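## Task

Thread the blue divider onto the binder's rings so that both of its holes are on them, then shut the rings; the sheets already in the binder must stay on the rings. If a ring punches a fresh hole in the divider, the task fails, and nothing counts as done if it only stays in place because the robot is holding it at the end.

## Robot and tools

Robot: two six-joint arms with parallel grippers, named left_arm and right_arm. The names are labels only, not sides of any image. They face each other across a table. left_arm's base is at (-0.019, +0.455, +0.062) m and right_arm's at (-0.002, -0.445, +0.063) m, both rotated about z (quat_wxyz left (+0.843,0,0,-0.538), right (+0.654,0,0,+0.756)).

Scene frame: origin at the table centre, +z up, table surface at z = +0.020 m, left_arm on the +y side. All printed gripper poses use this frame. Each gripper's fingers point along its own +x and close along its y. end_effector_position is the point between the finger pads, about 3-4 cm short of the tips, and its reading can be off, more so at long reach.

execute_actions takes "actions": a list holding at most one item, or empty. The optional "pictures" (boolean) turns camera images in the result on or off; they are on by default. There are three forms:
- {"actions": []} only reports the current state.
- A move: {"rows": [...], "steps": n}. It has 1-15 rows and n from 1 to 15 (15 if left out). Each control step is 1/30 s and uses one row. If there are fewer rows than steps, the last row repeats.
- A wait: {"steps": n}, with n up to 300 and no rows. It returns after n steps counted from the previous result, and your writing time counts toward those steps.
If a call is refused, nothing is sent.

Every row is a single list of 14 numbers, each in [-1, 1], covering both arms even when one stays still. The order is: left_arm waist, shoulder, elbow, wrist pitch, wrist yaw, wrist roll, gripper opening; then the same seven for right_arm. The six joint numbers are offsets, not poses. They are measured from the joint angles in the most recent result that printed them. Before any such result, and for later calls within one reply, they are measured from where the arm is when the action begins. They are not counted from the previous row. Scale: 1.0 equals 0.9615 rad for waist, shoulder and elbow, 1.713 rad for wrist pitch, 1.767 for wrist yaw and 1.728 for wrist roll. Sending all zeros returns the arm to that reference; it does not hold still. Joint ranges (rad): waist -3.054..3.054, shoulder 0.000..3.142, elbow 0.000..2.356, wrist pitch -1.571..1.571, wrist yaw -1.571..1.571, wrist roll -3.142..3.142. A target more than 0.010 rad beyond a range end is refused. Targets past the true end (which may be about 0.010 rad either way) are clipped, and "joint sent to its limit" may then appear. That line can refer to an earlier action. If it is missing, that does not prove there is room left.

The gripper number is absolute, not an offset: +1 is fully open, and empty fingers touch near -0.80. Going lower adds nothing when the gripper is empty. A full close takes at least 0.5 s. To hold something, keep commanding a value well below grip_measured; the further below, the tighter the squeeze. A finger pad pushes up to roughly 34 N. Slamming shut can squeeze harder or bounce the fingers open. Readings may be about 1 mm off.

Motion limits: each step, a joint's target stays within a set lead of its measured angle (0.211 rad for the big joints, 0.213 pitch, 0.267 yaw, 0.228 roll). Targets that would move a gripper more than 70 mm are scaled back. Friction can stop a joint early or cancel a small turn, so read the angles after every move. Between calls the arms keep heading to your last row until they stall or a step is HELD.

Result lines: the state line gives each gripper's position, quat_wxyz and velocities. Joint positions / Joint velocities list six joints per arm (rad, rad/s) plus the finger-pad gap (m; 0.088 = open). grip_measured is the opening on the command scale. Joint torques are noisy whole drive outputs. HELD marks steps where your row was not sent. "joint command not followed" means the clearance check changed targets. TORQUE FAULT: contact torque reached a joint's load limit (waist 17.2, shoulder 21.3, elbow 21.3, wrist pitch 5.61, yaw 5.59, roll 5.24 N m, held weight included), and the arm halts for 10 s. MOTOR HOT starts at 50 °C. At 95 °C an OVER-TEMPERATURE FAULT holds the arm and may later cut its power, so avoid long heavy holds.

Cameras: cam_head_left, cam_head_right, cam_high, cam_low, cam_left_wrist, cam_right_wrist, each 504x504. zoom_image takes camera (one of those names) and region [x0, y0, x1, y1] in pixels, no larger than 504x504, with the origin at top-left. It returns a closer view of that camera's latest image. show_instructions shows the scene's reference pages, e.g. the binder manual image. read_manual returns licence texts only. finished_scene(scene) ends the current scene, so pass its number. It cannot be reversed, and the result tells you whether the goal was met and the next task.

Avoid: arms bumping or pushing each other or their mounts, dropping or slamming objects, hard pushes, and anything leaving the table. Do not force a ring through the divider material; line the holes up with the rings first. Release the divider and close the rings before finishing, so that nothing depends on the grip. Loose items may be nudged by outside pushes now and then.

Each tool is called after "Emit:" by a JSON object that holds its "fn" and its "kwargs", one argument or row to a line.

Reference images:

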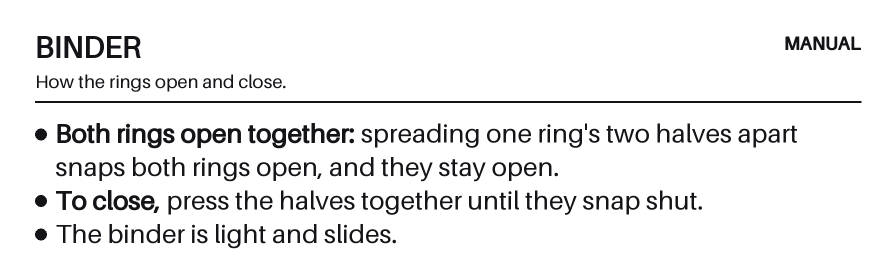

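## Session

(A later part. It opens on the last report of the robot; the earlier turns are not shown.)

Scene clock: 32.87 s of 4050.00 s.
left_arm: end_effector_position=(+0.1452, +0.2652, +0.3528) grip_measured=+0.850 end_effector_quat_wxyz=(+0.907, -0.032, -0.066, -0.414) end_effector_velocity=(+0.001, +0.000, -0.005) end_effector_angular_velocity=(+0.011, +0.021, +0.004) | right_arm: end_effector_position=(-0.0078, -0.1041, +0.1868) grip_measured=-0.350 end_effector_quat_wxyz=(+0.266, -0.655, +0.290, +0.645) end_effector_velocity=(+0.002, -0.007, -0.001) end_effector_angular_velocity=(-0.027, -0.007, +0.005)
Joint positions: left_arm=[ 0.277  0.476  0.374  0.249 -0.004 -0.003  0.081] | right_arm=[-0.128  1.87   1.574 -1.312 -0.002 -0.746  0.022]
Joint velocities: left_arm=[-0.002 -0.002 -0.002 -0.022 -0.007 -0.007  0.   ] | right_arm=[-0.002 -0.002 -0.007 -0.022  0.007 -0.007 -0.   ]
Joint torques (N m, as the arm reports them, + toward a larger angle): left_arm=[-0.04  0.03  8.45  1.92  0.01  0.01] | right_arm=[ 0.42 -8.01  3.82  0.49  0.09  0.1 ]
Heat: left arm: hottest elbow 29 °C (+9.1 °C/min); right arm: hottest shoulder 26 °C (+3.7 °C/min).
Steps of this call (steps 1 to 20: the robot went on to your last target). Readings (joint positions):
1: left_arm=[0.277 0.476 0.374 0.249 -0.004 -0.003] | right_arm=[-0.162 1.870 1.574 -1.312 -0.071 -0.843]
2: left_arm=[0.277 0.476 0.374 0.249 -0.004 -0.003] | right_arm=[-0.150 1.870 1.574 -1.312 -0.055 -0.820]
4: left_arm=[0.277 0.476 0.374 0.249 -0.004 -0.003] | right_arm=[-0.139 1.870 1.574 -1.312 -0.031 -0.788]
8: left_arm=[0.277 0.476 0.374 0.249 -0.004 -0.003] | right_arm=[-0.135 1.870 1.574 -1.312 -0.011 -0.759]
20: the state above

Emit:
{"fn": "execute_actions", "kwargs": {
  "actions": [
    {"rows":[[0,0,0,0,0,0,0.85,0.733,-0.05,0,0,0,0.577,-0.35]]}
  ],
  "pictures": false
}}

Emit:
{"fn": "execute_actions", "kwargs": {
  "actions": [
    {"steps":25}
  ]
}}

Scene clock: 35.40 s of 4050.00 s.
left_arm: end_effector_position=(+0.1452, +0.2652, +0.3528) grip_measured=+0.850 end_effector_quat_wxyz=(+0.907, -0.032, -0.066, -0.414) end_effector_velocity=(-0.002, -0.001, -0.004) end_effector_angular_velocity=(-0.001, +0.027, -0.013) | right_arm: end_effector_position=(-0.2014, -0.1692, +0.1964) grip_measured=-0.350 end_effector_quat_wxyz=(+0.308, -0.638, +0.310, +0.634) end_effector_velocity=(-0.305, -0.223, +0.003) end_effector_angular_velocity=(-0.047, +0.071, -0.421)
Joint positions: left_arm=[ 0.277  0.476  0.374  0.249 -0.004 -0.003  0.081] | right_arm=[ 0.481  1.84   1.574 -1.312  0.001 -0.041  0.022]
Joint velocities: left_arm=[-0.002 -0.007 -0.002 -0.022  0.007 -0.022 -0.   ] | right_arm=[ 1.067 -0.012 -0.002 -0.007 -0.095  1.487 -0.   ]
Joint torques (N m, as the arm reports them, + toward a larger angle): left_arm=[-0.01 -0.01  8.43  1.93  0.01  0.01] | right_arm=[ -1.94 -10.11   4.64   0.46  -0.05   0.15]
Heat: left arm: hottest elbow 29 °C (+8.5 °C/min); right arm: hottest shoulder 27 °C (+5.1 °C/min).
Steps of this call (steps 1 to 15: the robot went on to your last target; steps 16 to 61: nothing new was sent; steps 62 to 76: all 15 steps of this action). Readings (joint positions):
62: left_arm=[0.277 0.476 0.374 0.249 -0.004 -0.003] | right_arm=[-0.122 1.868 1.574 -1.312 0.006 -0.715]
63: left_arm=[0.277 0.476 0.374 0.249 -0.004 -0.003] | right_arm=[-0.094 1.866 1.574 -1.312 0.011 -0.663]
65: left_arm=[0.277 0.476 0.374 0.249 -0.004 -0.003] | right_arm=[-0.009 1.858 1.574 -1.312 0.009 -0.570]
69: left_arm=[0.277 0.476 0.374 0.249 -0.004 -0.003] | right_arm=[0.177 1.844 1.574 -1.312 0.004 -0.381]
76: the state above

Scene clock: 36.23 s of 4050.00 s.
left_arm: end_effector_position=(+0.1452, +0.2652, +0.3528) grip_measured=+0.850 end_effector_quat_wxyz=(+0.907, -0.032, -0.066, -0.414) end_effector_velocity=(-0.001, -0.001, -0.002) end_effector_angular_velocity=(+0.001, +0.009, -0.011) | right_arm: end_effector_position=(-0.2261, -0.1890, +0.1977) grip_measured=-0.350 end_effector_quat_wxyz=(+0.369, -0.603, +0.371, +0.602) end_effector_velocity=(+0.001, -0.002, +0.000) end_effector_angular_velocity=(-0.010, +0.001, +0.005)
Joint positions: left_arm=[ 0.277  0.476  0.374  0.249 -0.004 -0.003  0.081] | right_arm=[ 0.573  1.836  1.574 -1.312 -0.002  0.249  0.022]
Joint velocities: left_arm=[-0.002 -0.002 -0.002 -0.007  0.007 -0.007 -0.   ] | right_arm=[-0.002 -0.002 -0.002 -0.007 -0.007 -0.007 -0.   ]
Joint torques (N m, as the arm reports them, + toward a larger angle): left_arm=[0.   0.01 8.41 1.92 0.02 0.01] | right_arm=[ 0.38 -9.75  4.56  0.46 -0.01  0.1 ]
Heat: left arm: hottest elbow 29 °C (+8.3 °C/min); right arm: hottest shoulder 27 °C (+5.0 °C/min).
Steps of this call (steps 1 to 25: the robot went on to your last target). Readings (joint positions):
1: left_arm=[0.277 0.476 0.374 0.249 -0.004 -0.003] | right_arm=[0.512 1.840 1.574 -1.312 -0.001 0.009]
2: left_arm=[0.277 0.476 0.374 0.249 -0.004 -0.003] | right_arm=[0.535 1.839 1.574 -1.312 -0.002 0.058]
4: left_arm=[0.277 0.476 0.374 0.249 -0.004 -0.003] | right_arm=[0.558 1.837 1.574 -1.312 -0.002 0.138]
8: left_arm=[0.277 0.476 0.374 0.249 -0.004 -0.003] | right_arm=[0.565 1.836 1.574 -1.312 -0.002 0.212]
25: the state above

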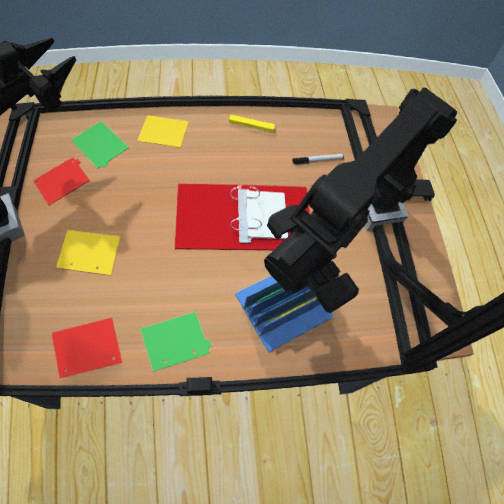

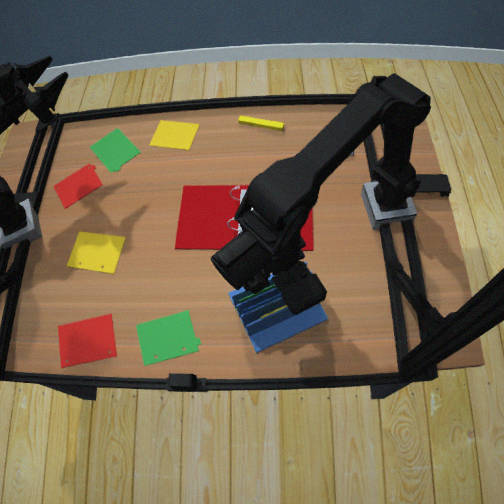

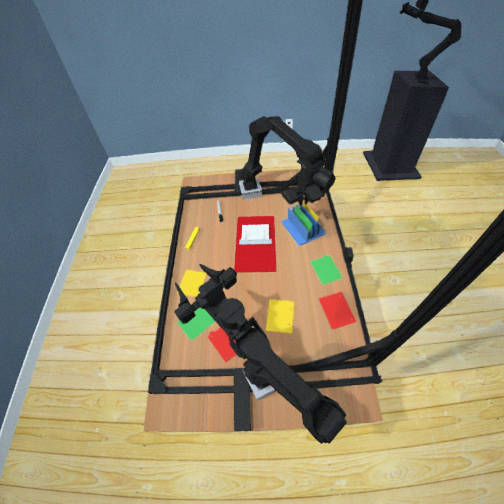

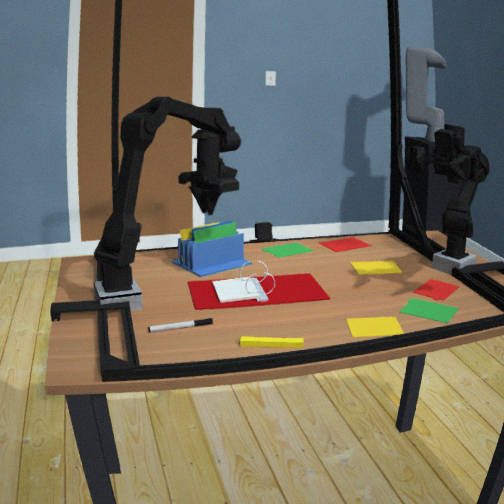

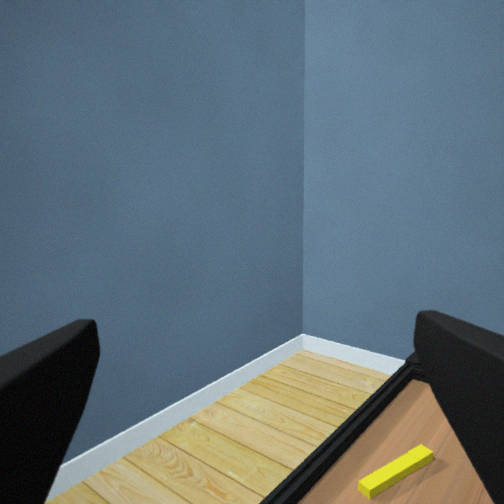

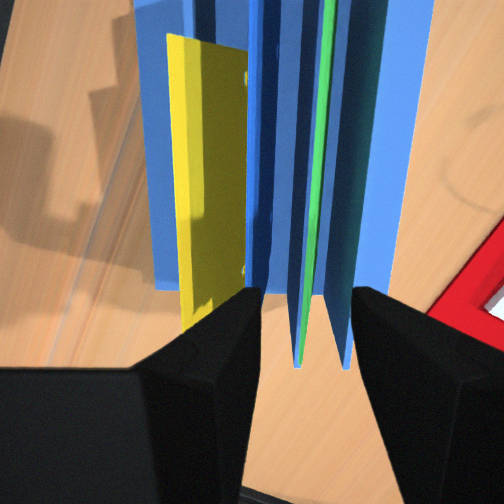

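Emit:
{"fn": "execute_actions", "kwargs": {
  "actions": [
    {"rows":[[0,0,0,0,0,0,0.85,0.052,0.045,-0.095,0.072,0,0.04,-0.4]]}
  ]
}}

Emit:
{"fn": "zoom_image", "kwargs": {
  "camera": "cam_low",
  "region": [160, 180, 280, 290]
}}

Scene clock: 38.47 s of 4050.00 s.
left_arm: end_effector_position=(+0.1452, +0.2652, +0.3528) grip_measured=+0.850 end_effector_quat_wxyz=(+0.907, -0.032, -0.066, -0.414) end_effector_velocity=(-0.000, -0.000, -0.002) end_effector_angular_velocity=(+0.001, +0.009, -0.006) | right_arm: end_effector_position=(-0.2428, -0.1944, +0.1657) grip_measured=-0.399 end_effector_quat_wxyz=(+0.375, -0.599, +0.377, +0.599) end_effector_velocity=(+0.002, -0.002, -0.005) end_effector_angular_velocity=(-0.014, -0.003, -0.010)
Joint positions: left_arm=[ 0.277  0.476  0.374  0.249 -0.004 -0.003  0.081] | right_arm=[ 0.619  1.872  1.494 -1.193 -0.002  0.315  0.019]
Joint velocities: left_arm=[ 0.002 -0.002 -0.002 -0.007  0.007 -0.007  0.   ] | right_arm=[-0.002  0.002 -0.017  0.007 -0.007  0.007 -0.   ]
Joint torques (N m, as the arm reports them, + toward a larger angle): left_arm=[-0.02  0.01  8.43  1.92  0.01  0.  ] | right_arm=[ 0.4  -7.27  3.53  0.65 -0.01  0.09]
Heat: left arm: hottest elbow 29 °C (+7.8 °C/min); right arm: hottest shoulder 27 °C (+4.7 °C/min).
Steps of this call (steps 1 to 15: the robot went on to your last target; steps 16 to 52: nothing new was sent; steps 53 to 67: all 15 steps of this action). Readings (joint positions):
53: left_arm=[0.277 0.476 0.374 0.249 -0.004 -0.003] | right_arm=[0.575 1.836 1.566 -1.298 -0.002 0.259]
54: left_arm=[0.277 0.476 0.374 0.249 -0.004 -0.003] | right_arm=[0.582 1.836 1.552 -1.269 -0.002 0.274]
56: left_arm=[0.277 0.476 0.374 0.249 -0.004 -0.003] | right_arm=[0.600 1.845 1.531 -1.235 -0.002 0.291]
60: left_arm=[0.277 0.476 0.374 0.249 -0.004 -0.003] | right_arm=[0.618 1.869 1.500 -1.207 -0.002 0.308]
67: the state above

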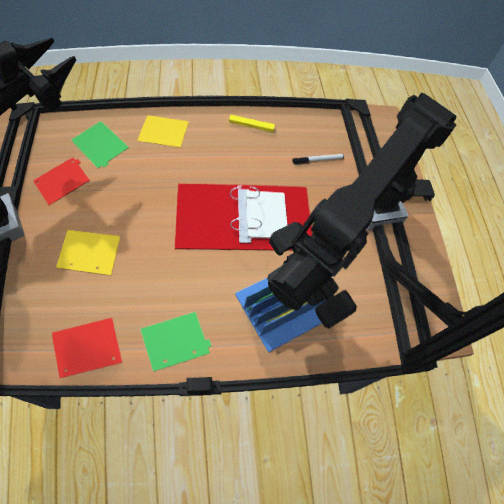

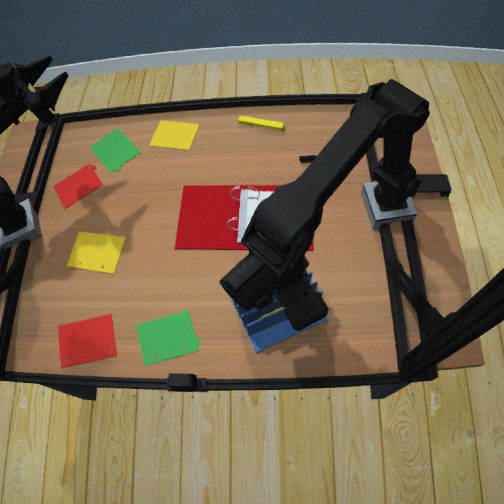

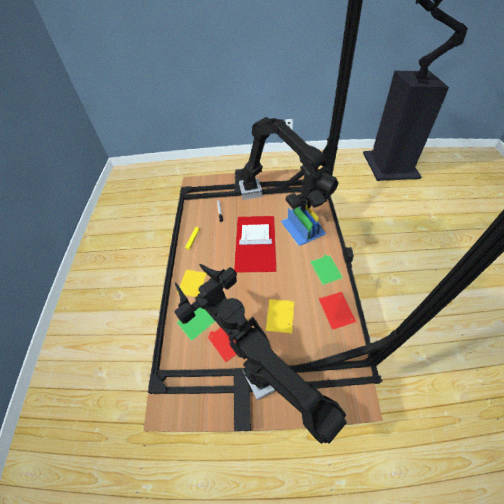

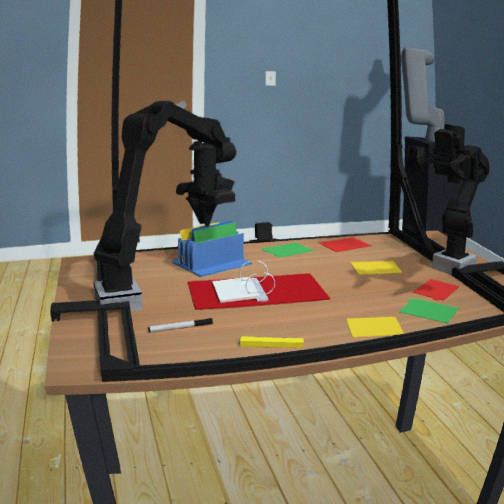

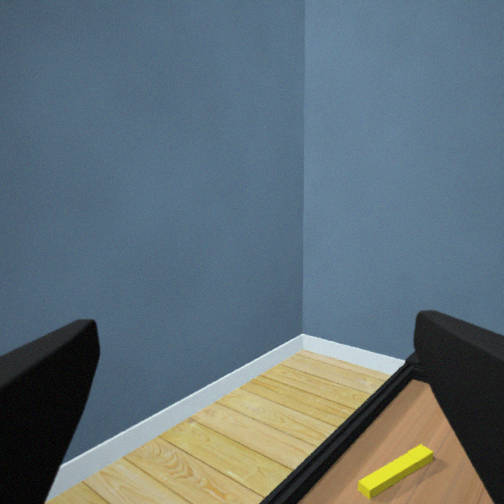

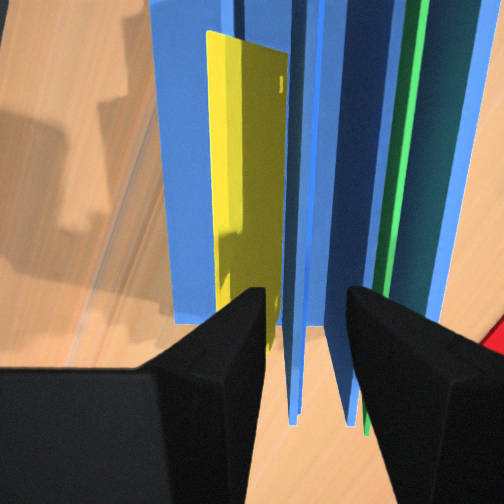

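Region (160, 180, 280, 290) of cam_low's 504x504 image, scaled by 4.200, with more detail than that image has; it fills the top 462 rows of this view, and the rest is white.

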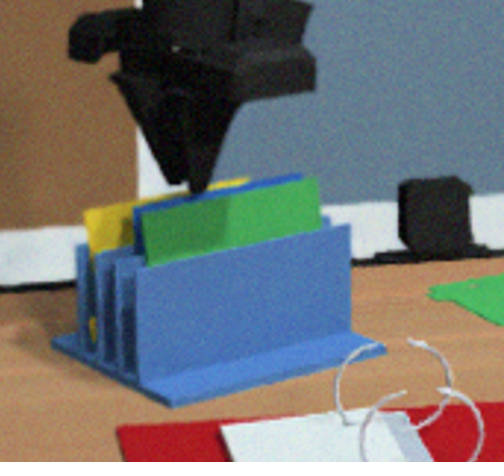

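Emit:
{"fn": "execute_actions", "kwargs": {
  "actions": [
    {"rows":[[0,0,0,0,0,0,0.85,-0.017,0.085,-0.015,0.052,0,0,-0.4]]}
  ]
}}

Emit:
{"fn": "zoom_image", "kwargs": {
  "camera": "cam_low",
  "region": [160, 180, 280, 290]
}}

Scene clock: 40.93 s of 4050.00 s.
left_arm: end_effector_position=(+0.1452, +0.2652, +0.3529) grip_measured=+0.850 end_effector_quat_wxyz=(+0.907, -0.032, -0.066, -0.414) end_effector_velocity=(-0.000, +0.001, +0.003) end_effector_angular_velocity=(-0.015, -0.002, +0.004) | right_arm: end_effector_position=(-0.2499, -0.1803, +0.1388) grip_measured=-0.400 end_effector_quat_wxyz=(+0.380, -0.596, +0.381, +0.597) end_effector_velocity=(+0.000, -0.001, -0.000) end_effector_angular_velocity=(-0.020, +0.011, -0.015)
Joint positions: left_arm=[ 0.277  0.476  0.374  0.249 -0.004 -0.003  0.081] | right_arm=[ 0.606  1.946  1.485 -1.108 -0.002  0.316  0.019]
Joint velocities: left_arm=[-0.002 -0.002  0.002  0.007 -0.007 -0.007  0.   ] | right_arm=[-0.007  0.002  0.002 -0.007 -0.022  0.007 -0.   ]
Joint torques (N m, as the arm reports them, + toward a larger angle): left_arm=[0.   0.01 8.45 1.93 0.01 0.  ] | right_arm=[-0.25 -7.69  3.88  0.69 -0.01 -0.03]
Heat: left arm: hottest elbow 30 °C (+8.8 °C/min); right arm: hottest shoulder 27 °C (+4.4 °C/min).
Steps of this call (steps 1 to 15: the robot went on to your last target; steps 16 to 59: nothing new was sent; steps 60 to 74: all 15 steps of this action). Readings (joint positions):
60: left_arm=[0.277 0.476 0.374 0.249 -0.004 -0.003] | right_arm=[0.619 1.878 1.492 -1.186 -0.002 0.316]
61: left_arm=[0.277 0.476 0.374 0.249 -0.004 -0.003] | right_arm=[0.618 1.885 1.492 -1.165 -0.002 0.316]
63: left_arm=[0.277 0.476 0.374 0.249 -0.004 -0.003] | right_arm=[0.614 1.908 1.491 -1.135 -0.002 0.316]
67: left_arm=[0.277 0.476 0.374 0.249 -0.004 -0.003] | right_arm=[0.607 1.943 1.485 -1.118 -0.002 0.316]
74: the state above

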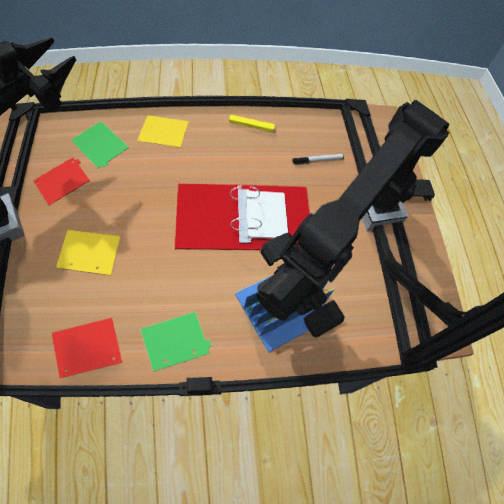

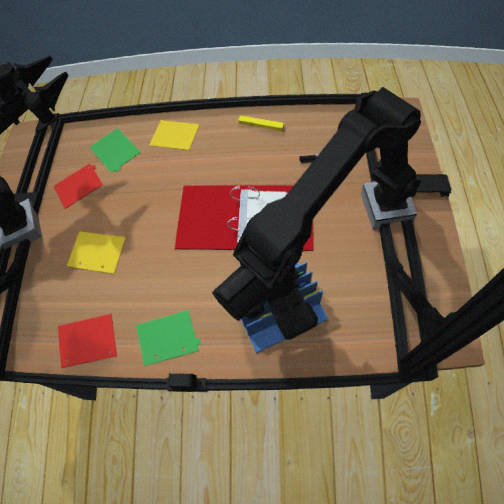

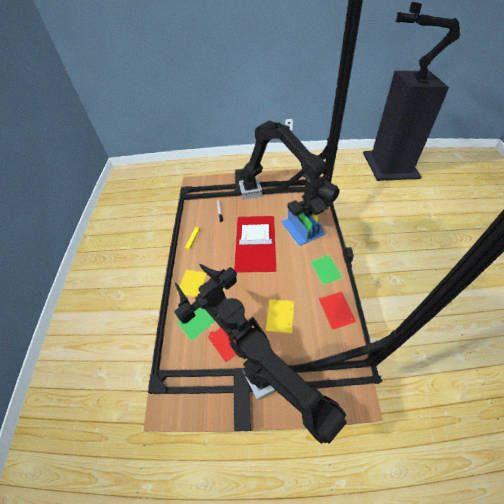

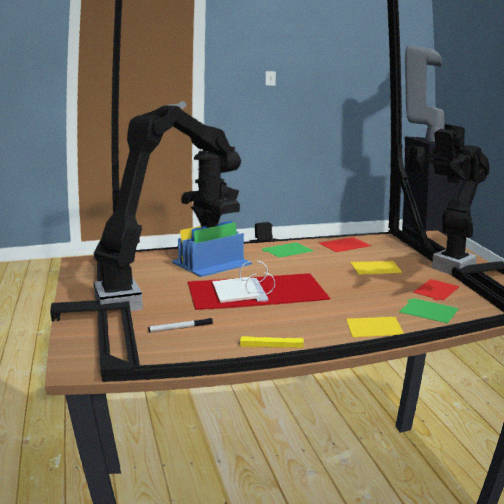

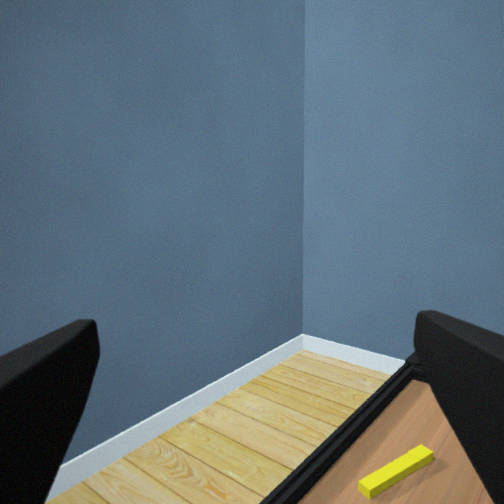

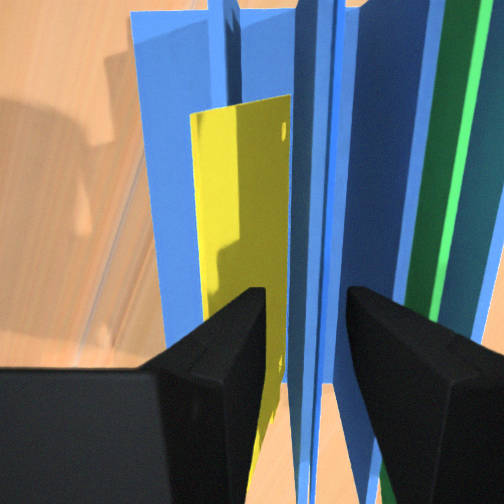

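Region (160, 180, 280, 290) of cam_low's 504x504 image, scaled by 4.200, with more detail than that image has; it fills the top 462 rows of this view, and the rest is white.

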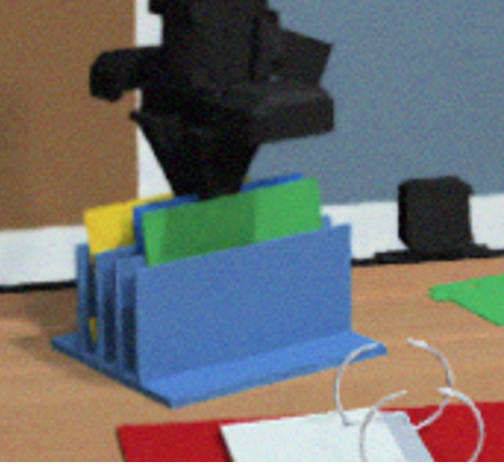

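Emit:
{"fn": "execute_actions", "kwargs": {
  "actions": [
    {"rows":[[-0.74,0.93,0.343,0.76,0,0,1,-0.022,0,0,0,0,0,-0.5],[-0.74,0.93,0.343,0.76,0,0,1,-0.022,0,0,0,0,0,-0.55],[-0.74,0.93,0.343,0.76,0,0,1,-0.022,0,0,0,0,0,-0.6],[-0.74,0.93,0.343,0.76,0,0,1,-0.022,0,0,0,0,0,-0.65],[-0.74,0.93,0.343,0.76,0,0,1,-0.022,0,0,0,0,0,-0.7],[-0.74,0.93,0.343,0.76,0,0,1,-0.022,0,0,0,0,0,-0.75],[-0.74,0.93,0.343,0.76,0,0,1,-0.022,0,0,0,0,0,-0.8],[-0.74,0.93,0.343,0.76,0,0,1,-0.022,0,0,0,0,0,-0.9],[-0.74,0.93,0.343,0.76,0,0,1,-0.022,0,0,0,0,0,-1]]}
  ],
  "pictures": false
}}

Emit:
{"fn": "execute_actions", "kwargs": {
  "actions": [
    {"steps":30}
  ],
  "pictures": false
}}

Emit:
{"fn": "execute_actions", "kwargs": {
  "actions": [
    {"rows":[[0,1,0,0,0,0,1,0,-0.065,0.39,-0.25,0,0,-1]]}
  ],
  "pictures": false
}}

Emit:
{"fn": "execute_actions", "kwargs": {
  "actions": [
    {"steps":30}
  ]
}}

Scene clock: 47.10 s of 4050.00 s.
left_arm: end_effector_position=(+0.0306, +0.1339, +0.4702) grip_measured=+1.000 end_effector_quat_wxyz=(+0.737, -0.162, -0.185, -0.630) end_effector_velocity=(-0.345, -0.309, -0.125) end_effector_angular_velocity=(-0.063, +0.006, -1.206) | right_arm: end_effector_position=(-0.2447, -0.1755, +0.1386) grip_measured=-0.807 end_effector_quat_wxyz=(+0.386, -0.592, +0.385, +0.593) end_effector_velocity=(-0.003, -0.003, -0.001) end_effector_angular_velocity=(-0.013, +0.018, -0.005)
Joint positions: left_arm=[-0.284  1.021  0.684  0.834 -0.007 -0.003  0.088] | right_arm=[ 0.588  1.946  1.485 -1.108  0.001  0.316  0.   ]
Joint velocities: left_arm=[-1.189  1.287  0.037  1.311  0.007 -0.022  0.   ] | right_arm=[ 0.002 -0.002 -0.007  0.007 -0.022  0.007  0.   ]
Joint torques (N m, as the arm reports them, + toward a larger angle): left_arm=[-0.1  -1.68  9.31  1.72  0.1   0.01] | right_arm=[-0.3  -8.59  4.48  0.46 -0.12 -0.01]
Heat: left arm: hottest elbow 30 °C (+7.6 °C/min); right arm: hottest shoulder 28 °C (+5.1 °C/min).
Steps of this call (steps 1 to 15: the robot went on to your last target; steps 16 to 90: nothing new was sent; then 2.67 s passed at rest; steps 91 to 105: all 15 steps of this action). Readings (joint positions):
91: left_arm=[0.265 0.489 0.383 0.260 -0.010 -0.003] | right_arm=[0.606 1.946 1.485 -1.106 -0.002 0.316]
92: left_arm=[0.232 0.520 0.404 0.293 -0.011 -0.003] | right_arm=[0.603 1.946 1.485 -1.106 -0.002 0.316]
94: left_arm=[0.166 0.592 0.466 0.364 -0.008 -0.003] | right_arm=[0.596 1.946 1.485 -1.106 -0.002 0.316]
98: left_arm=[0.025 0.725 0.592 0.514 -0.008 -0.003] | right_arm=[0.589 1.946 1.485 -1.106 -0.002 0.316]
105: the state above

Scene clock: 48.10 s of 4050.00 s.
left_arm: end_effector_position=(-0.0178, +0.1221, +0.4893) grip_measured=+1.000 end_effector_quat_wxyz=(+0.640, -0.304, -0.302, -0.637) end_effector_velocity=(-0.002, +0.002, +0.003) end_effector_angular_velocity=(-0.012, -0.010, -0.001) | right_arm: end_effector_position=(-0.2447, -0.1755, +0.1386) grip_measured=-0.807 end_effector_quat_wxyz=(+0.386, -0.592, +0.385, +0.593) end_effector_velocity=(+0.001, -0.002, +0.000) end_effector_angular_velocity=(-0.010, +0.001, +0.005)
Joint positions: left_arm=[-0.432  1.36   0.698  1.547 -0.004 -0.003  0.088] | right_arm=[ 0.588  1.946  1.485 -1.108  0.001  0.316  0.   ]
Joint velocities: left_arm=[-0.002 -0.002  0.002  0.007  0.007  0.007  0.   ] | right_arm=[-0.002 -0.002 -0.002 -0.007 -0.007 -0.007  0.   ]
Joint torques (N m, as the arm reports them, + toward a larger angle): left_arm=[-0.34 -2.83  7.63  1.14  0.01 -0.01] | right_arm=[-0.34 -8.64  4.57  0.44 -0.1  -0.01]
Heat: left arm: hottest elbow 30 °C (+7.5 °C/min); right arm: hottest shoulder 28 °C (+5.0 °C/min).
Steps of this call (steps 1 to 30: the robot went on to your last target). Readings (joint positions):
1: left_arm=[-0.321 1.065 0.686 0.879 -0.005 -0.003] | right_arm=[0.588 1.946 1.485 -1.108 0.001 0.316]
2: left_arm=[-0.351 1.110 0.687 0.926 -0.004 -0.003] | right_arm=[0.588 1.946 1.485 -1.108 0.001 0.316]
4: left_arm=[-0.389 1.200 0.691 1.020 -0.003 -0.003] | right_arm=[0.588 1.946 1.485 -1.108 0.001 0.316]
8: left_arm=[-0.418 1.326 0.692 1.195 -0.003 -0.003] | right_arm=[0.588 1.946 1.485 -1.108 0.001 0.316]
30: the state above

Scene clock: 48.60 s of 4050.00 s.
left_arm: end_effector_position=(-0.0175, +0.0092, +0.3168) grip_measured=+1.000 end_effector_quat_wxyz=(+0.693, -0.151, -0.149, -0.689) end_effector_velocity=(+0.000, -0.144, -0.406) end_effector_angular_velocity=(+0.950, +0.012, +0.001) | right_arm: end_effector_position=(-0.2355, -0.1857, +0.2471) grip_measured=-0.807 end_effector_quat_wxyz=(+0.386, -0.593, +0.385, +0.593) end_effector_velocity=(+0.018, -0.020, +0.006) end_effector_angular_velocity=(-0.090, -0.071, +0.005)
Joint positions: left_arm=[-0.432  1.827  0.706  1.55  -0.004 -0.003  0.088] | right_arm=[ 0.588  1.885  1.835 -1.52   0.001  0.316  0.   ]
Joint velocities: left_arm=[-0.002  0.955 -0.002  0.007 -0.007 -0.007  0.   ] | right_arm=[-0.002 -0.002  0.022 -0.139 -0.007 -0.007  0.   ]
Joint torques (N m, as the arm reports them, + toward a larger angle): left_arm=[-0.02 -5.18  5.08  1.56  0.01  0.01] | right_arm=[-0.04 -8.34  6.4   0.38  0.    0.  ]
Heat: left arm: hottest elbow 30 °C (+7.4 °C/min); right arm: hottest shoulder 28 °C (+4.9 °C/min).
Steps of this call (steps 1 to 15: all 15 steps of this action). Readings (joint positions):
1: left_arm=[-0.432 1.374 0.698 1.554 -0.004 -0.003] | right_arm=[0.588 1.945 1.504 -1.137 0.001 0.316]
2: left_arm=[-0.432 1.395 0.702 1.565 -0.004 -0.003] | right_arm=[0.588 1.944 1.537 -1.190 0.001 0.316]
4: left_arm=[-0.432 1.455 0.706 1.556 -0.004 -0.003] | right_arm=[0.588 1.937 1.613 -1.274 0.001 0.316]
8: left_arm=[-0.432 1.599 0.706 1.550 -0.004 -0.003] | right_arm=[0.588 1.901 1.772 -1.434 0.001 0.316]
15: the state above

Scene clock: 49.60 s of 4050.00 s.
left_arm: end_effector_position=(-0.0174, -0.0114, +0.1020) grip_measured=+1.000 end_effector_quat_wxyz=(+0.709, +0.019, +0.021, -0.705) end_effector_velocity=(-0.000, +0.002, -0.006) end_effector_angular_velocity=(+0.027, +0.007, +0.005) | right_arm: end_effector_position=(-0.2347, -0.1866, +0.2499) grip_measured=-0.807 end_effector_quat_wxyz=(+0.386, -0.594, +0.385, +0.592) end_effector_velocity=(+0.003, -0.001, +0.000) end_effector_angular_velocity=(-0.010, +0.001, -0.000)
Joint positions: left_arm=[-0.432  2.305  0.701  1.546 -0.004 -0.003  0.088] | right_arm=[ 0.588  1.885  1.846 -1.534  0.001  0.316  0.   ]
Joint velocities: left_arm=[-0.002 -0.002 -0.007 -0.022 -0.007 -0.007  0.   ] | right_arm=[-0.007 -0.002 -0.002 -0.007 -0.007 -0.007  0.   ]
Joint torques (N m, as the arm reports them, + toward a larger angle): left_arm=[ 0.01 -6.16  3.07  2.09  0.    0.01] | right_arm=[ 0.   -8.34  5.94  0.33  0.    0.01]
Heat: left arm: hottest elbow 30 °C (+7.3 °C/min); right arm: hottest shoulder 28 °C (+4.8 °C/min).
Steps of this call (steps 1 to 30: the robot went on to your last target). Readings (joint positions):
1: left_arm=[-0.432 1.860 0.706 1.550 -0.004 -0.003] | right_arm=[0.588 1.885 1.836 -1.524 0.001 0.316]
2: left_arm=[-0.432 1.892 0.706 1.550 -0.004 -0.003] | right_arm=[0.588 1.885 1.838 -1.526 0.001 0.316]
4: left_arm=[-0.432 1.958 0.706 1.550 -0.004 -0.003] | right_arm=[0.588 1.885 1.843 -1.529 0.001 0.316]
8: left_arm=[-0.432 2.087 0.706 1.550 -0.004 -0.003] | right_arm=[0.588 1.885 1.845 -1.533 0.001 0.316]
30: the state above

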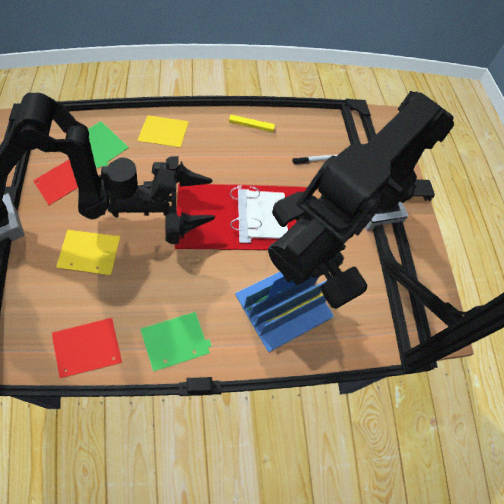

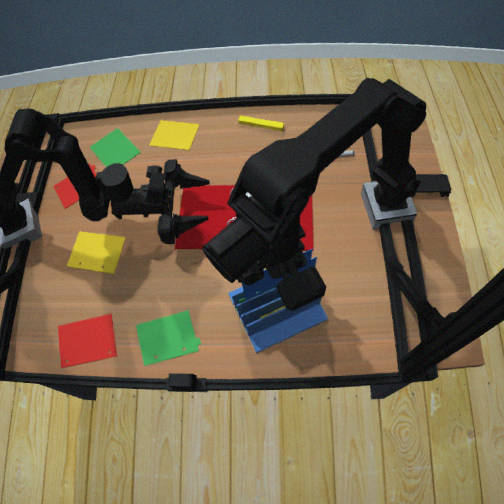

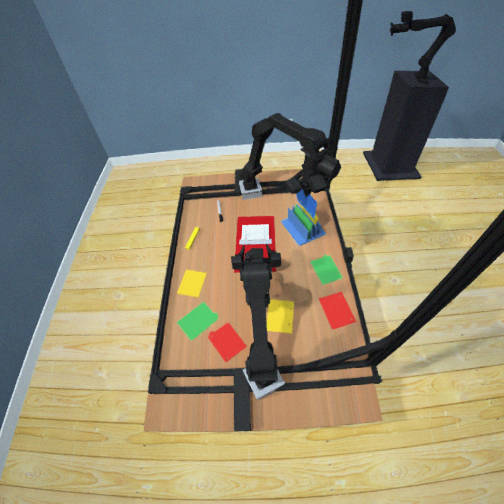

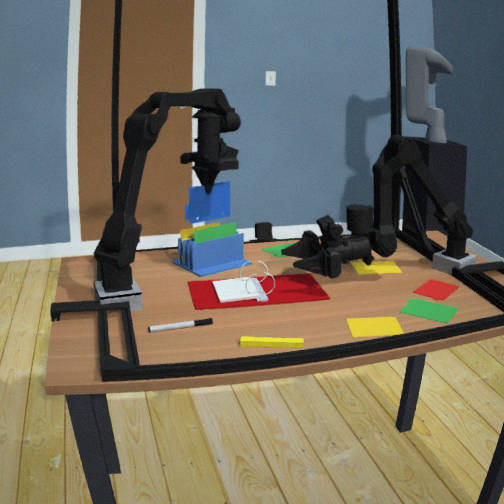

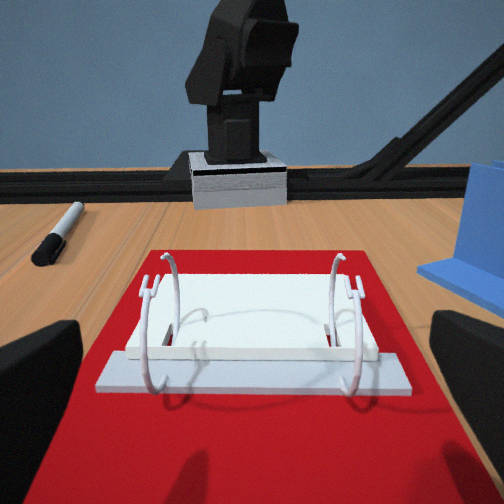

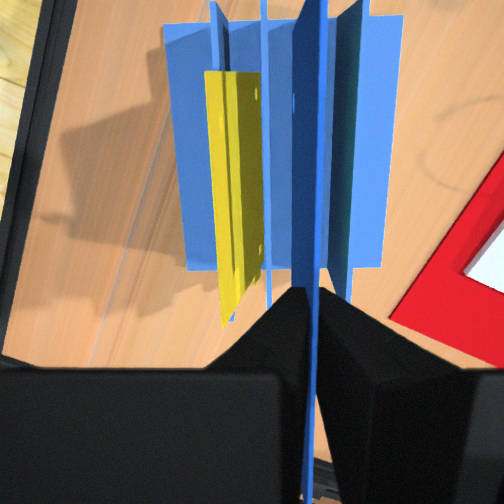

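Emit:
{"fn": "execute_actions", "kwargs": {
  "actions": [
    {"rows":[[0,0,0,0,0,0,1,-0.738,-0.1,-0.1,0,0,0.74,-1]]}
  ],
  "pictures": false
}}

Emit:
{"fn": "execute_actions", "kwargs": {
  "actions": [
    {"steps":28}
  ],
  "pictures": false
}}

Emit:
{"fn": "execute_actions", "kwargs": {
  "actions": [
    {"rows":[[0,0,0,0,0,0,1,0,0,-0.19,0.108,0,0,-1]]}
  ],
  "pictures": false
}}

Emit:
{"fn": "execute_actions", "kwargs": {
  "actions": [
    {"steps":10}
  ]
}}

Emit:
{"fn": "zoom_image", "kwargs": {
  "camera": "cam_low",
  "region": [200, 200, 320, 310]
}}

Scene clock: 53.20 s of 4050.00 s.
left_arm: end_effector_position=(-0.0174, -0.0113, +0.1016) grip_measured=+1.000 end_effector_quat_wxyz=(+0.709, +0.020, +0.022, -0.705) end_effector_velocity=(-0.000, +0.000, +0.002) end_effector_angular_velocity=(-0.007, +0.007, +0.005) | right_arm: end_effector_position=(-0.0389, -0.1202, +0.2536) grip_measured=-0.807 end_effector_quat_wxyz=(+0.669, -0.231, +0.670, +0.224) end_effector_velocity=(+0.347, +0.032, -0.006) end_effector_angular_velocity=(-0.020, -0.098, -2.500)
Joint positions: left_arm=[-0.432  2.305  0.7    1.546 -0.004 -0.003  0.088] | right_arm=[-0.032  1.808  1.762 -1.535  0.     1.029  0.   ]
Joint velocities: left_arm=[-0.002 -0.002 -0.002  0.007 -0.007 -0.007  0.   ] | right_arm=[-1.028 -0.007 -0.032 -0.007  0.081  1.473  0.   ]
Joint torques (N m, as the arm reports them, + toward a larger angle): left_arm=[-0.04 -7.88  3.41  2.01  0.    0.  ] | right_arm=[ 2.36 -9.82  3.46  0.48  0.    0.07]
Heat: left arm: hottest elbow 30 °C (+6.8 °C/min); right arm: hottest shoulder 28 °C (+4.5 °C/min).
Steps of this call (steps 1 to 15: the robot went on to your last target; steps 16 to 93: nothing new was sent; steps 94 to 108: all 15 steps of this action). Readings (joint positions):
94: left_arm=[-0.432 2.305 0.700 1.546 -0.004 -0.003] | right_arm=[0.583 1.879 1.841 -1.531 -0.004 0.342]
95: left_arm=[-0.432 2.305 0.700 1.546 -0.004 -0.003] | right_arm=[0.557 1.869 1.826 -1.530 -0.008 0.392]
97: left_arm=[-0.432 2.305 0.700 1.546 -0.004 -0.003] | right_arm=[0.471 1.846 1.798 -1.535 -0.007 0.487]
101: left_arm=[-0.432 2.305 0.700 1.546 -0.004 -0.003] | right_arm=[0.280 1.816 1.775 -1.535 -0.003 0.683]
108: the state above

Scene clock: 54.13 s of 4050.00 s.
left_arm: end_effector_position=(-0.0174, -0.0114, +0.1018) grip_measured=+1.000 end_effector_quat_wxyz=(+0.709, +0.020, +0.022, -0.705) end_effector_velocity=(+0.002, +0.001, -0.003) end_effector_angular_velocity=(+0.012, +0.007, +0.010) | right_arm: end_effector_position=(-0.0104, -0.1190, +0.2548) grip_measured=-0.807 end_effector_quat_wxyz=(+0.708, -0.004, +0.706, +0.000) end_effector_velocity=(-0.002, +0.001, +0.000) end_effector_angular_velocity=(+0.007, +0.007, -0.005)
Joint positions: left_arm=[-0.432  2.305  0.701  1.546 -0.004 -0.003  0.088] | right_arm=[-0.118  1.802  1.76  -1.534  0.002  1.592  0.   ]
Joint velocities: left_arm=[ 0.002  0.002 -0.002 -0.007 -0.007 -0.007  0.   ] | right_arm=[ 0.002 -0.002 -0.002  0.007 -0.007  0.007  0.   ]
Joint torques (N m, as the arm reports them, + toward a larger angle): left_arm=[-0.03 -7.88  3.39  2.01  0.    0.  ] | right_arm=[-0.41 -9.14  3.39  0.45  0.04  0.08]
Heat: left arm: hottest elbow 30 °C (+6.7 °C/min); right arm: hottest shoulder 29 °C (+5.5 °C/min).
Steps of this call (steps 1 to 28: the robot went on to your last target). Readings (joint positions):
1: left_arm=[-0.432 2.305 0.700 1.546 -0.004 -0.003] | right_arm=[-0.061 1.807 1.761 -1.535 0.002 1.079]
2: left_arm=[-0.432 2.305 0.700 1.546 -0.004 -0.003] | right_arm=[-0.082 1.806 1.760 -1.535 0.002 1.129]
4: left_arm=[-0.432 2.305 0.700 1.546 -0.004 -0.003] | right_arm=[-0.102 1.804 1.760 -1.535 0.002 1.228]
8: left_arm=[-0.432 2.305 0.701 1.546 -0.004 -0.003] | right_arm=[-0.110 1.803 1.760 -1.535 0.002 1.426]
28: the state above

Scene clock: 54.63 s of 4050.00 s.
left_arm: end_effector_position=(-0.0174, -0.0114, +0.1018) grip_measured=+1.000 end_effector_quat_wxyz=(+0.709, +0.020, +0.022, -0.705) end_effector_velocity=(-0.005, +0.001, -0.001) end_effector_angular_velocity=(+0.007, +0.008, -0.014) | right_arm: end_effector_position=(-0.0106, -0.1122, +0.2116) grip_measured=-0.807 end_effector_quat_wxyz=(+0.708, -0.002, +0.706, +0.002) end_effector_velocity=(+0.002, -0.005, -0.007) end_effector_angular_velocity=(-0.022, -0.008, +0.005)
Joint positions: left_arm=[-0.432  2.305  0.701  1.546 -0.004 -0.003  0.088] | right_arm=[-0.118  1.804  1.589 -1.355  0.002  1.592  0.   ]
Joint velocities: left_arm=[-0.007 -0.002 -0.002 -0.007  0.007 -0.007  0.   ] | right_arm=[-0.002 -0.002 -0.032  0.007  0.007 -0.007  0.   ]
Joint torques (N m, as the arm reports them, + toward a larger angle): left_arm=[-0.02 -7.82  3.37  2.02  0.01  0.01] | right_arm=[ 0.03 -7.88  3.45  0.67  0.03  0.  ]
Heat: left arm: hottest elbow 30 °C (+6.6 °C/min); right arm: hottest shoulder 29 °C (+5.5 °C/min).
Steps of this call (steps 1 to 15: all 15 steps of this action). Readings (joint positions):
1: left_arm=[-0.432 2.305 0.701 1.546 -0.004 -0.003] | right_arm=[-0.118 1.801 1.740 -1.509 0.002 1.592]
2: left_arm=[-0.432 2.305 0.701 1.546 -0.004 -0.003] | right_arm=[-0.118 1.793 1.707 -1.464 0.002 1.592]
4: left_arm=[-0.432 2.305 0.701 1.546 -0.004 -0.003] | right_arm=[-0.118 1.793 1.655 -1.419 0.002 1.592]
8: left_arm=[-0.432 2.305 0.701 1.546 -0.004 -0.003] | right_arm=[-0.118 1.804 1.600 -1.375 0.002 1.592]
15: the state above

Scene clock: 54.97 s of 4050.00 s.
left_arm: end_effector_position=(-0.0174, -0.0114, +0.1018) grip_measured=+1.000 end_effector_quat_wxyz=(+0.709, +0.020, +0.022, -0.705) end_effector_velocity=(+0.002, +0.001, -0.000) end_effector_angular_velocity=(-0.002, +0.006, +0.020) | right_arm: end_effector_position=(-0.0106, -0.1120, +0.2109) grip_measured=-0.807 end_effector_quat_wxyz=(+0.708, -0.001, +0.706, +0.003) end_effector_velocity=(-0.002, -0.005, +0.000) end_effector_angular_velocity=(-0.023, +0.021, +0.020)
Joint positions: left_arm=[-0.432  2.305  0.701  1.546 -0.004 -0.003  0.088] | right_arm=[-0.118  1.804  1.587 -1.352  0.002  1.592  0.   ]
Joint velocities: left_arm=[-0.002  0.002 -0.002  0.007 -0.022 -0.007  0.   ] | right_arm=[-0.002 -0.002 -0.002 -0.022 -0.022 -0.022  0.   ]
Joint torques (N m, as the arm reports them, + toward a larger angle): left_arm=[-0.01 -7.84  3.38  2.02  0.    0.01] | right_arm=[-0.01 -7.84  3.44  0.63  0.03  0.  ]
Heat: left arm: hottest elbow 30 °C (+6.5 °C/min); right arm: hottest shoulder 29 °C (+5.5 °C/min).
Steps of this call (steps 1 to 10: the robot went on to your last target). Readings (joint positions):
1: left_arm=[-0.432 2.305 0.701 1.546 -0.004 -0.003] | right_arm=[-0.118 1.804 1.588 -1.354 0.002 1.592]
2: left_arm=[-0.432 2.305 0.701 1.546 -0.004 -0.003] | right_arm=[-0.118 1.804 1.588 -1.354 0.002 1.592]
4: left_arm=[-0.432 2.305 0.701 1.546 -0.004 -0.003] | right_arm=[-0.118 1.804 1.587 -1.353 0.002 1.592]
8: left_arm=[-0.432 2.305 0.701 1.546 -0.004 -0.003] | right_arm=[-0.118 1.804 1.587 -1.352 0.002 1.592]
10: the state above

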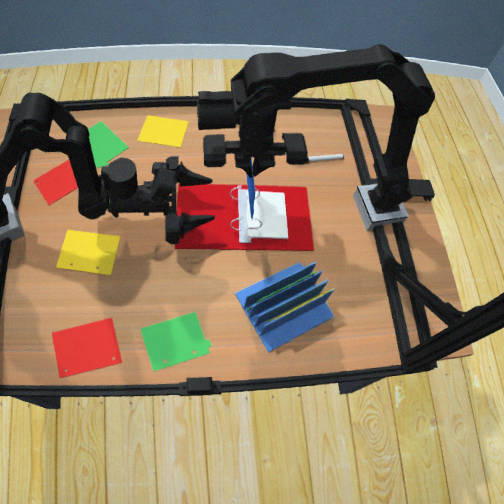

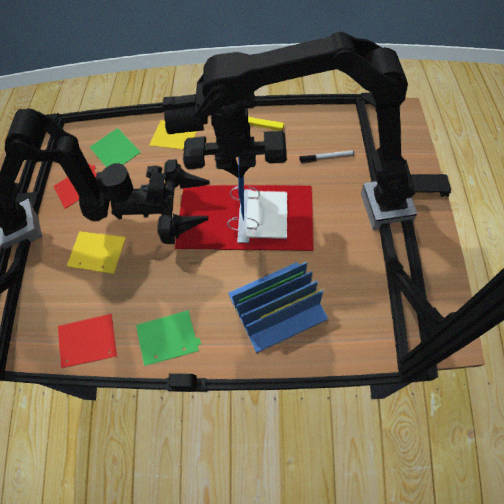

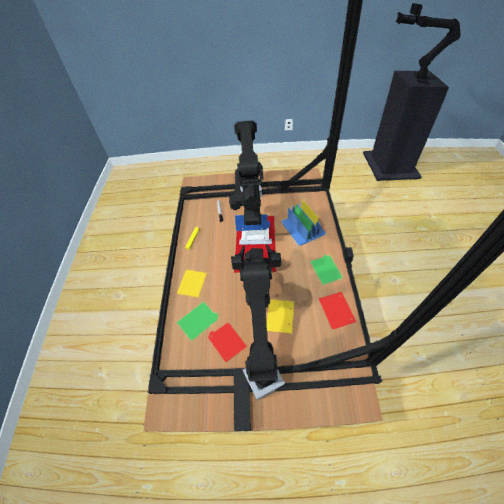

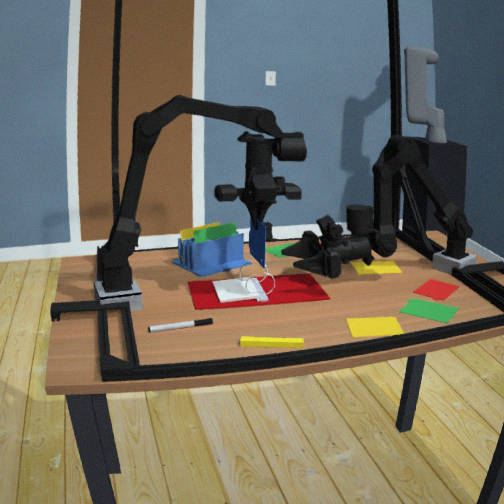

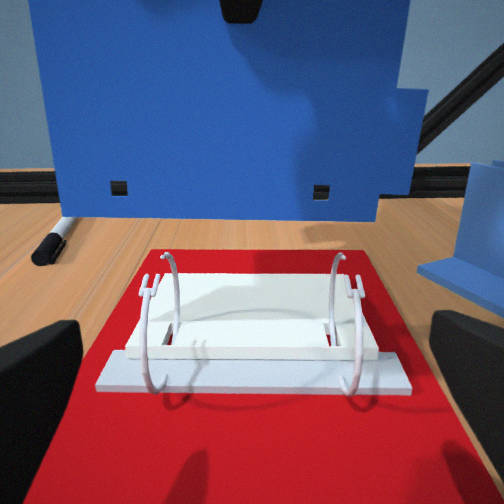

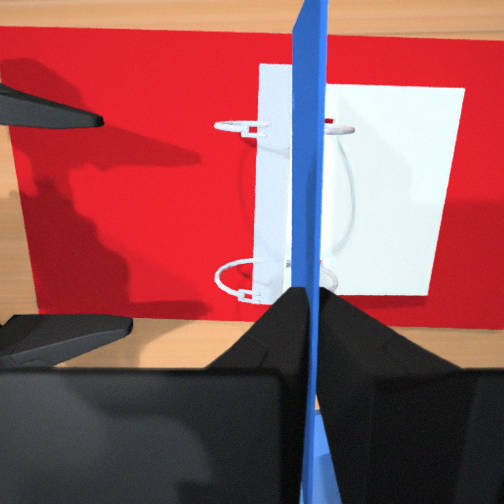

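Region (200, 200, 320, 310) of cam_low's 504x504 image, scaled by 4.200, with more detail than that image has; it fills the top 462 rows of this view, and the rest is white.

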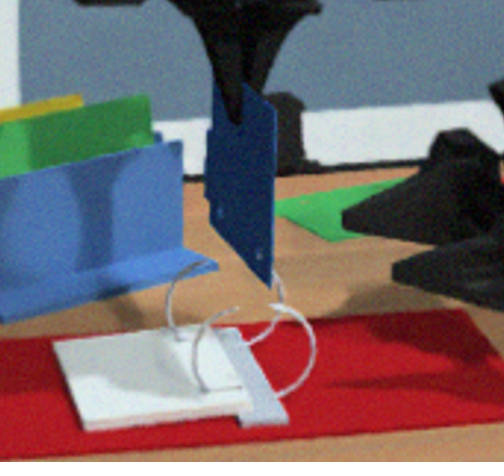

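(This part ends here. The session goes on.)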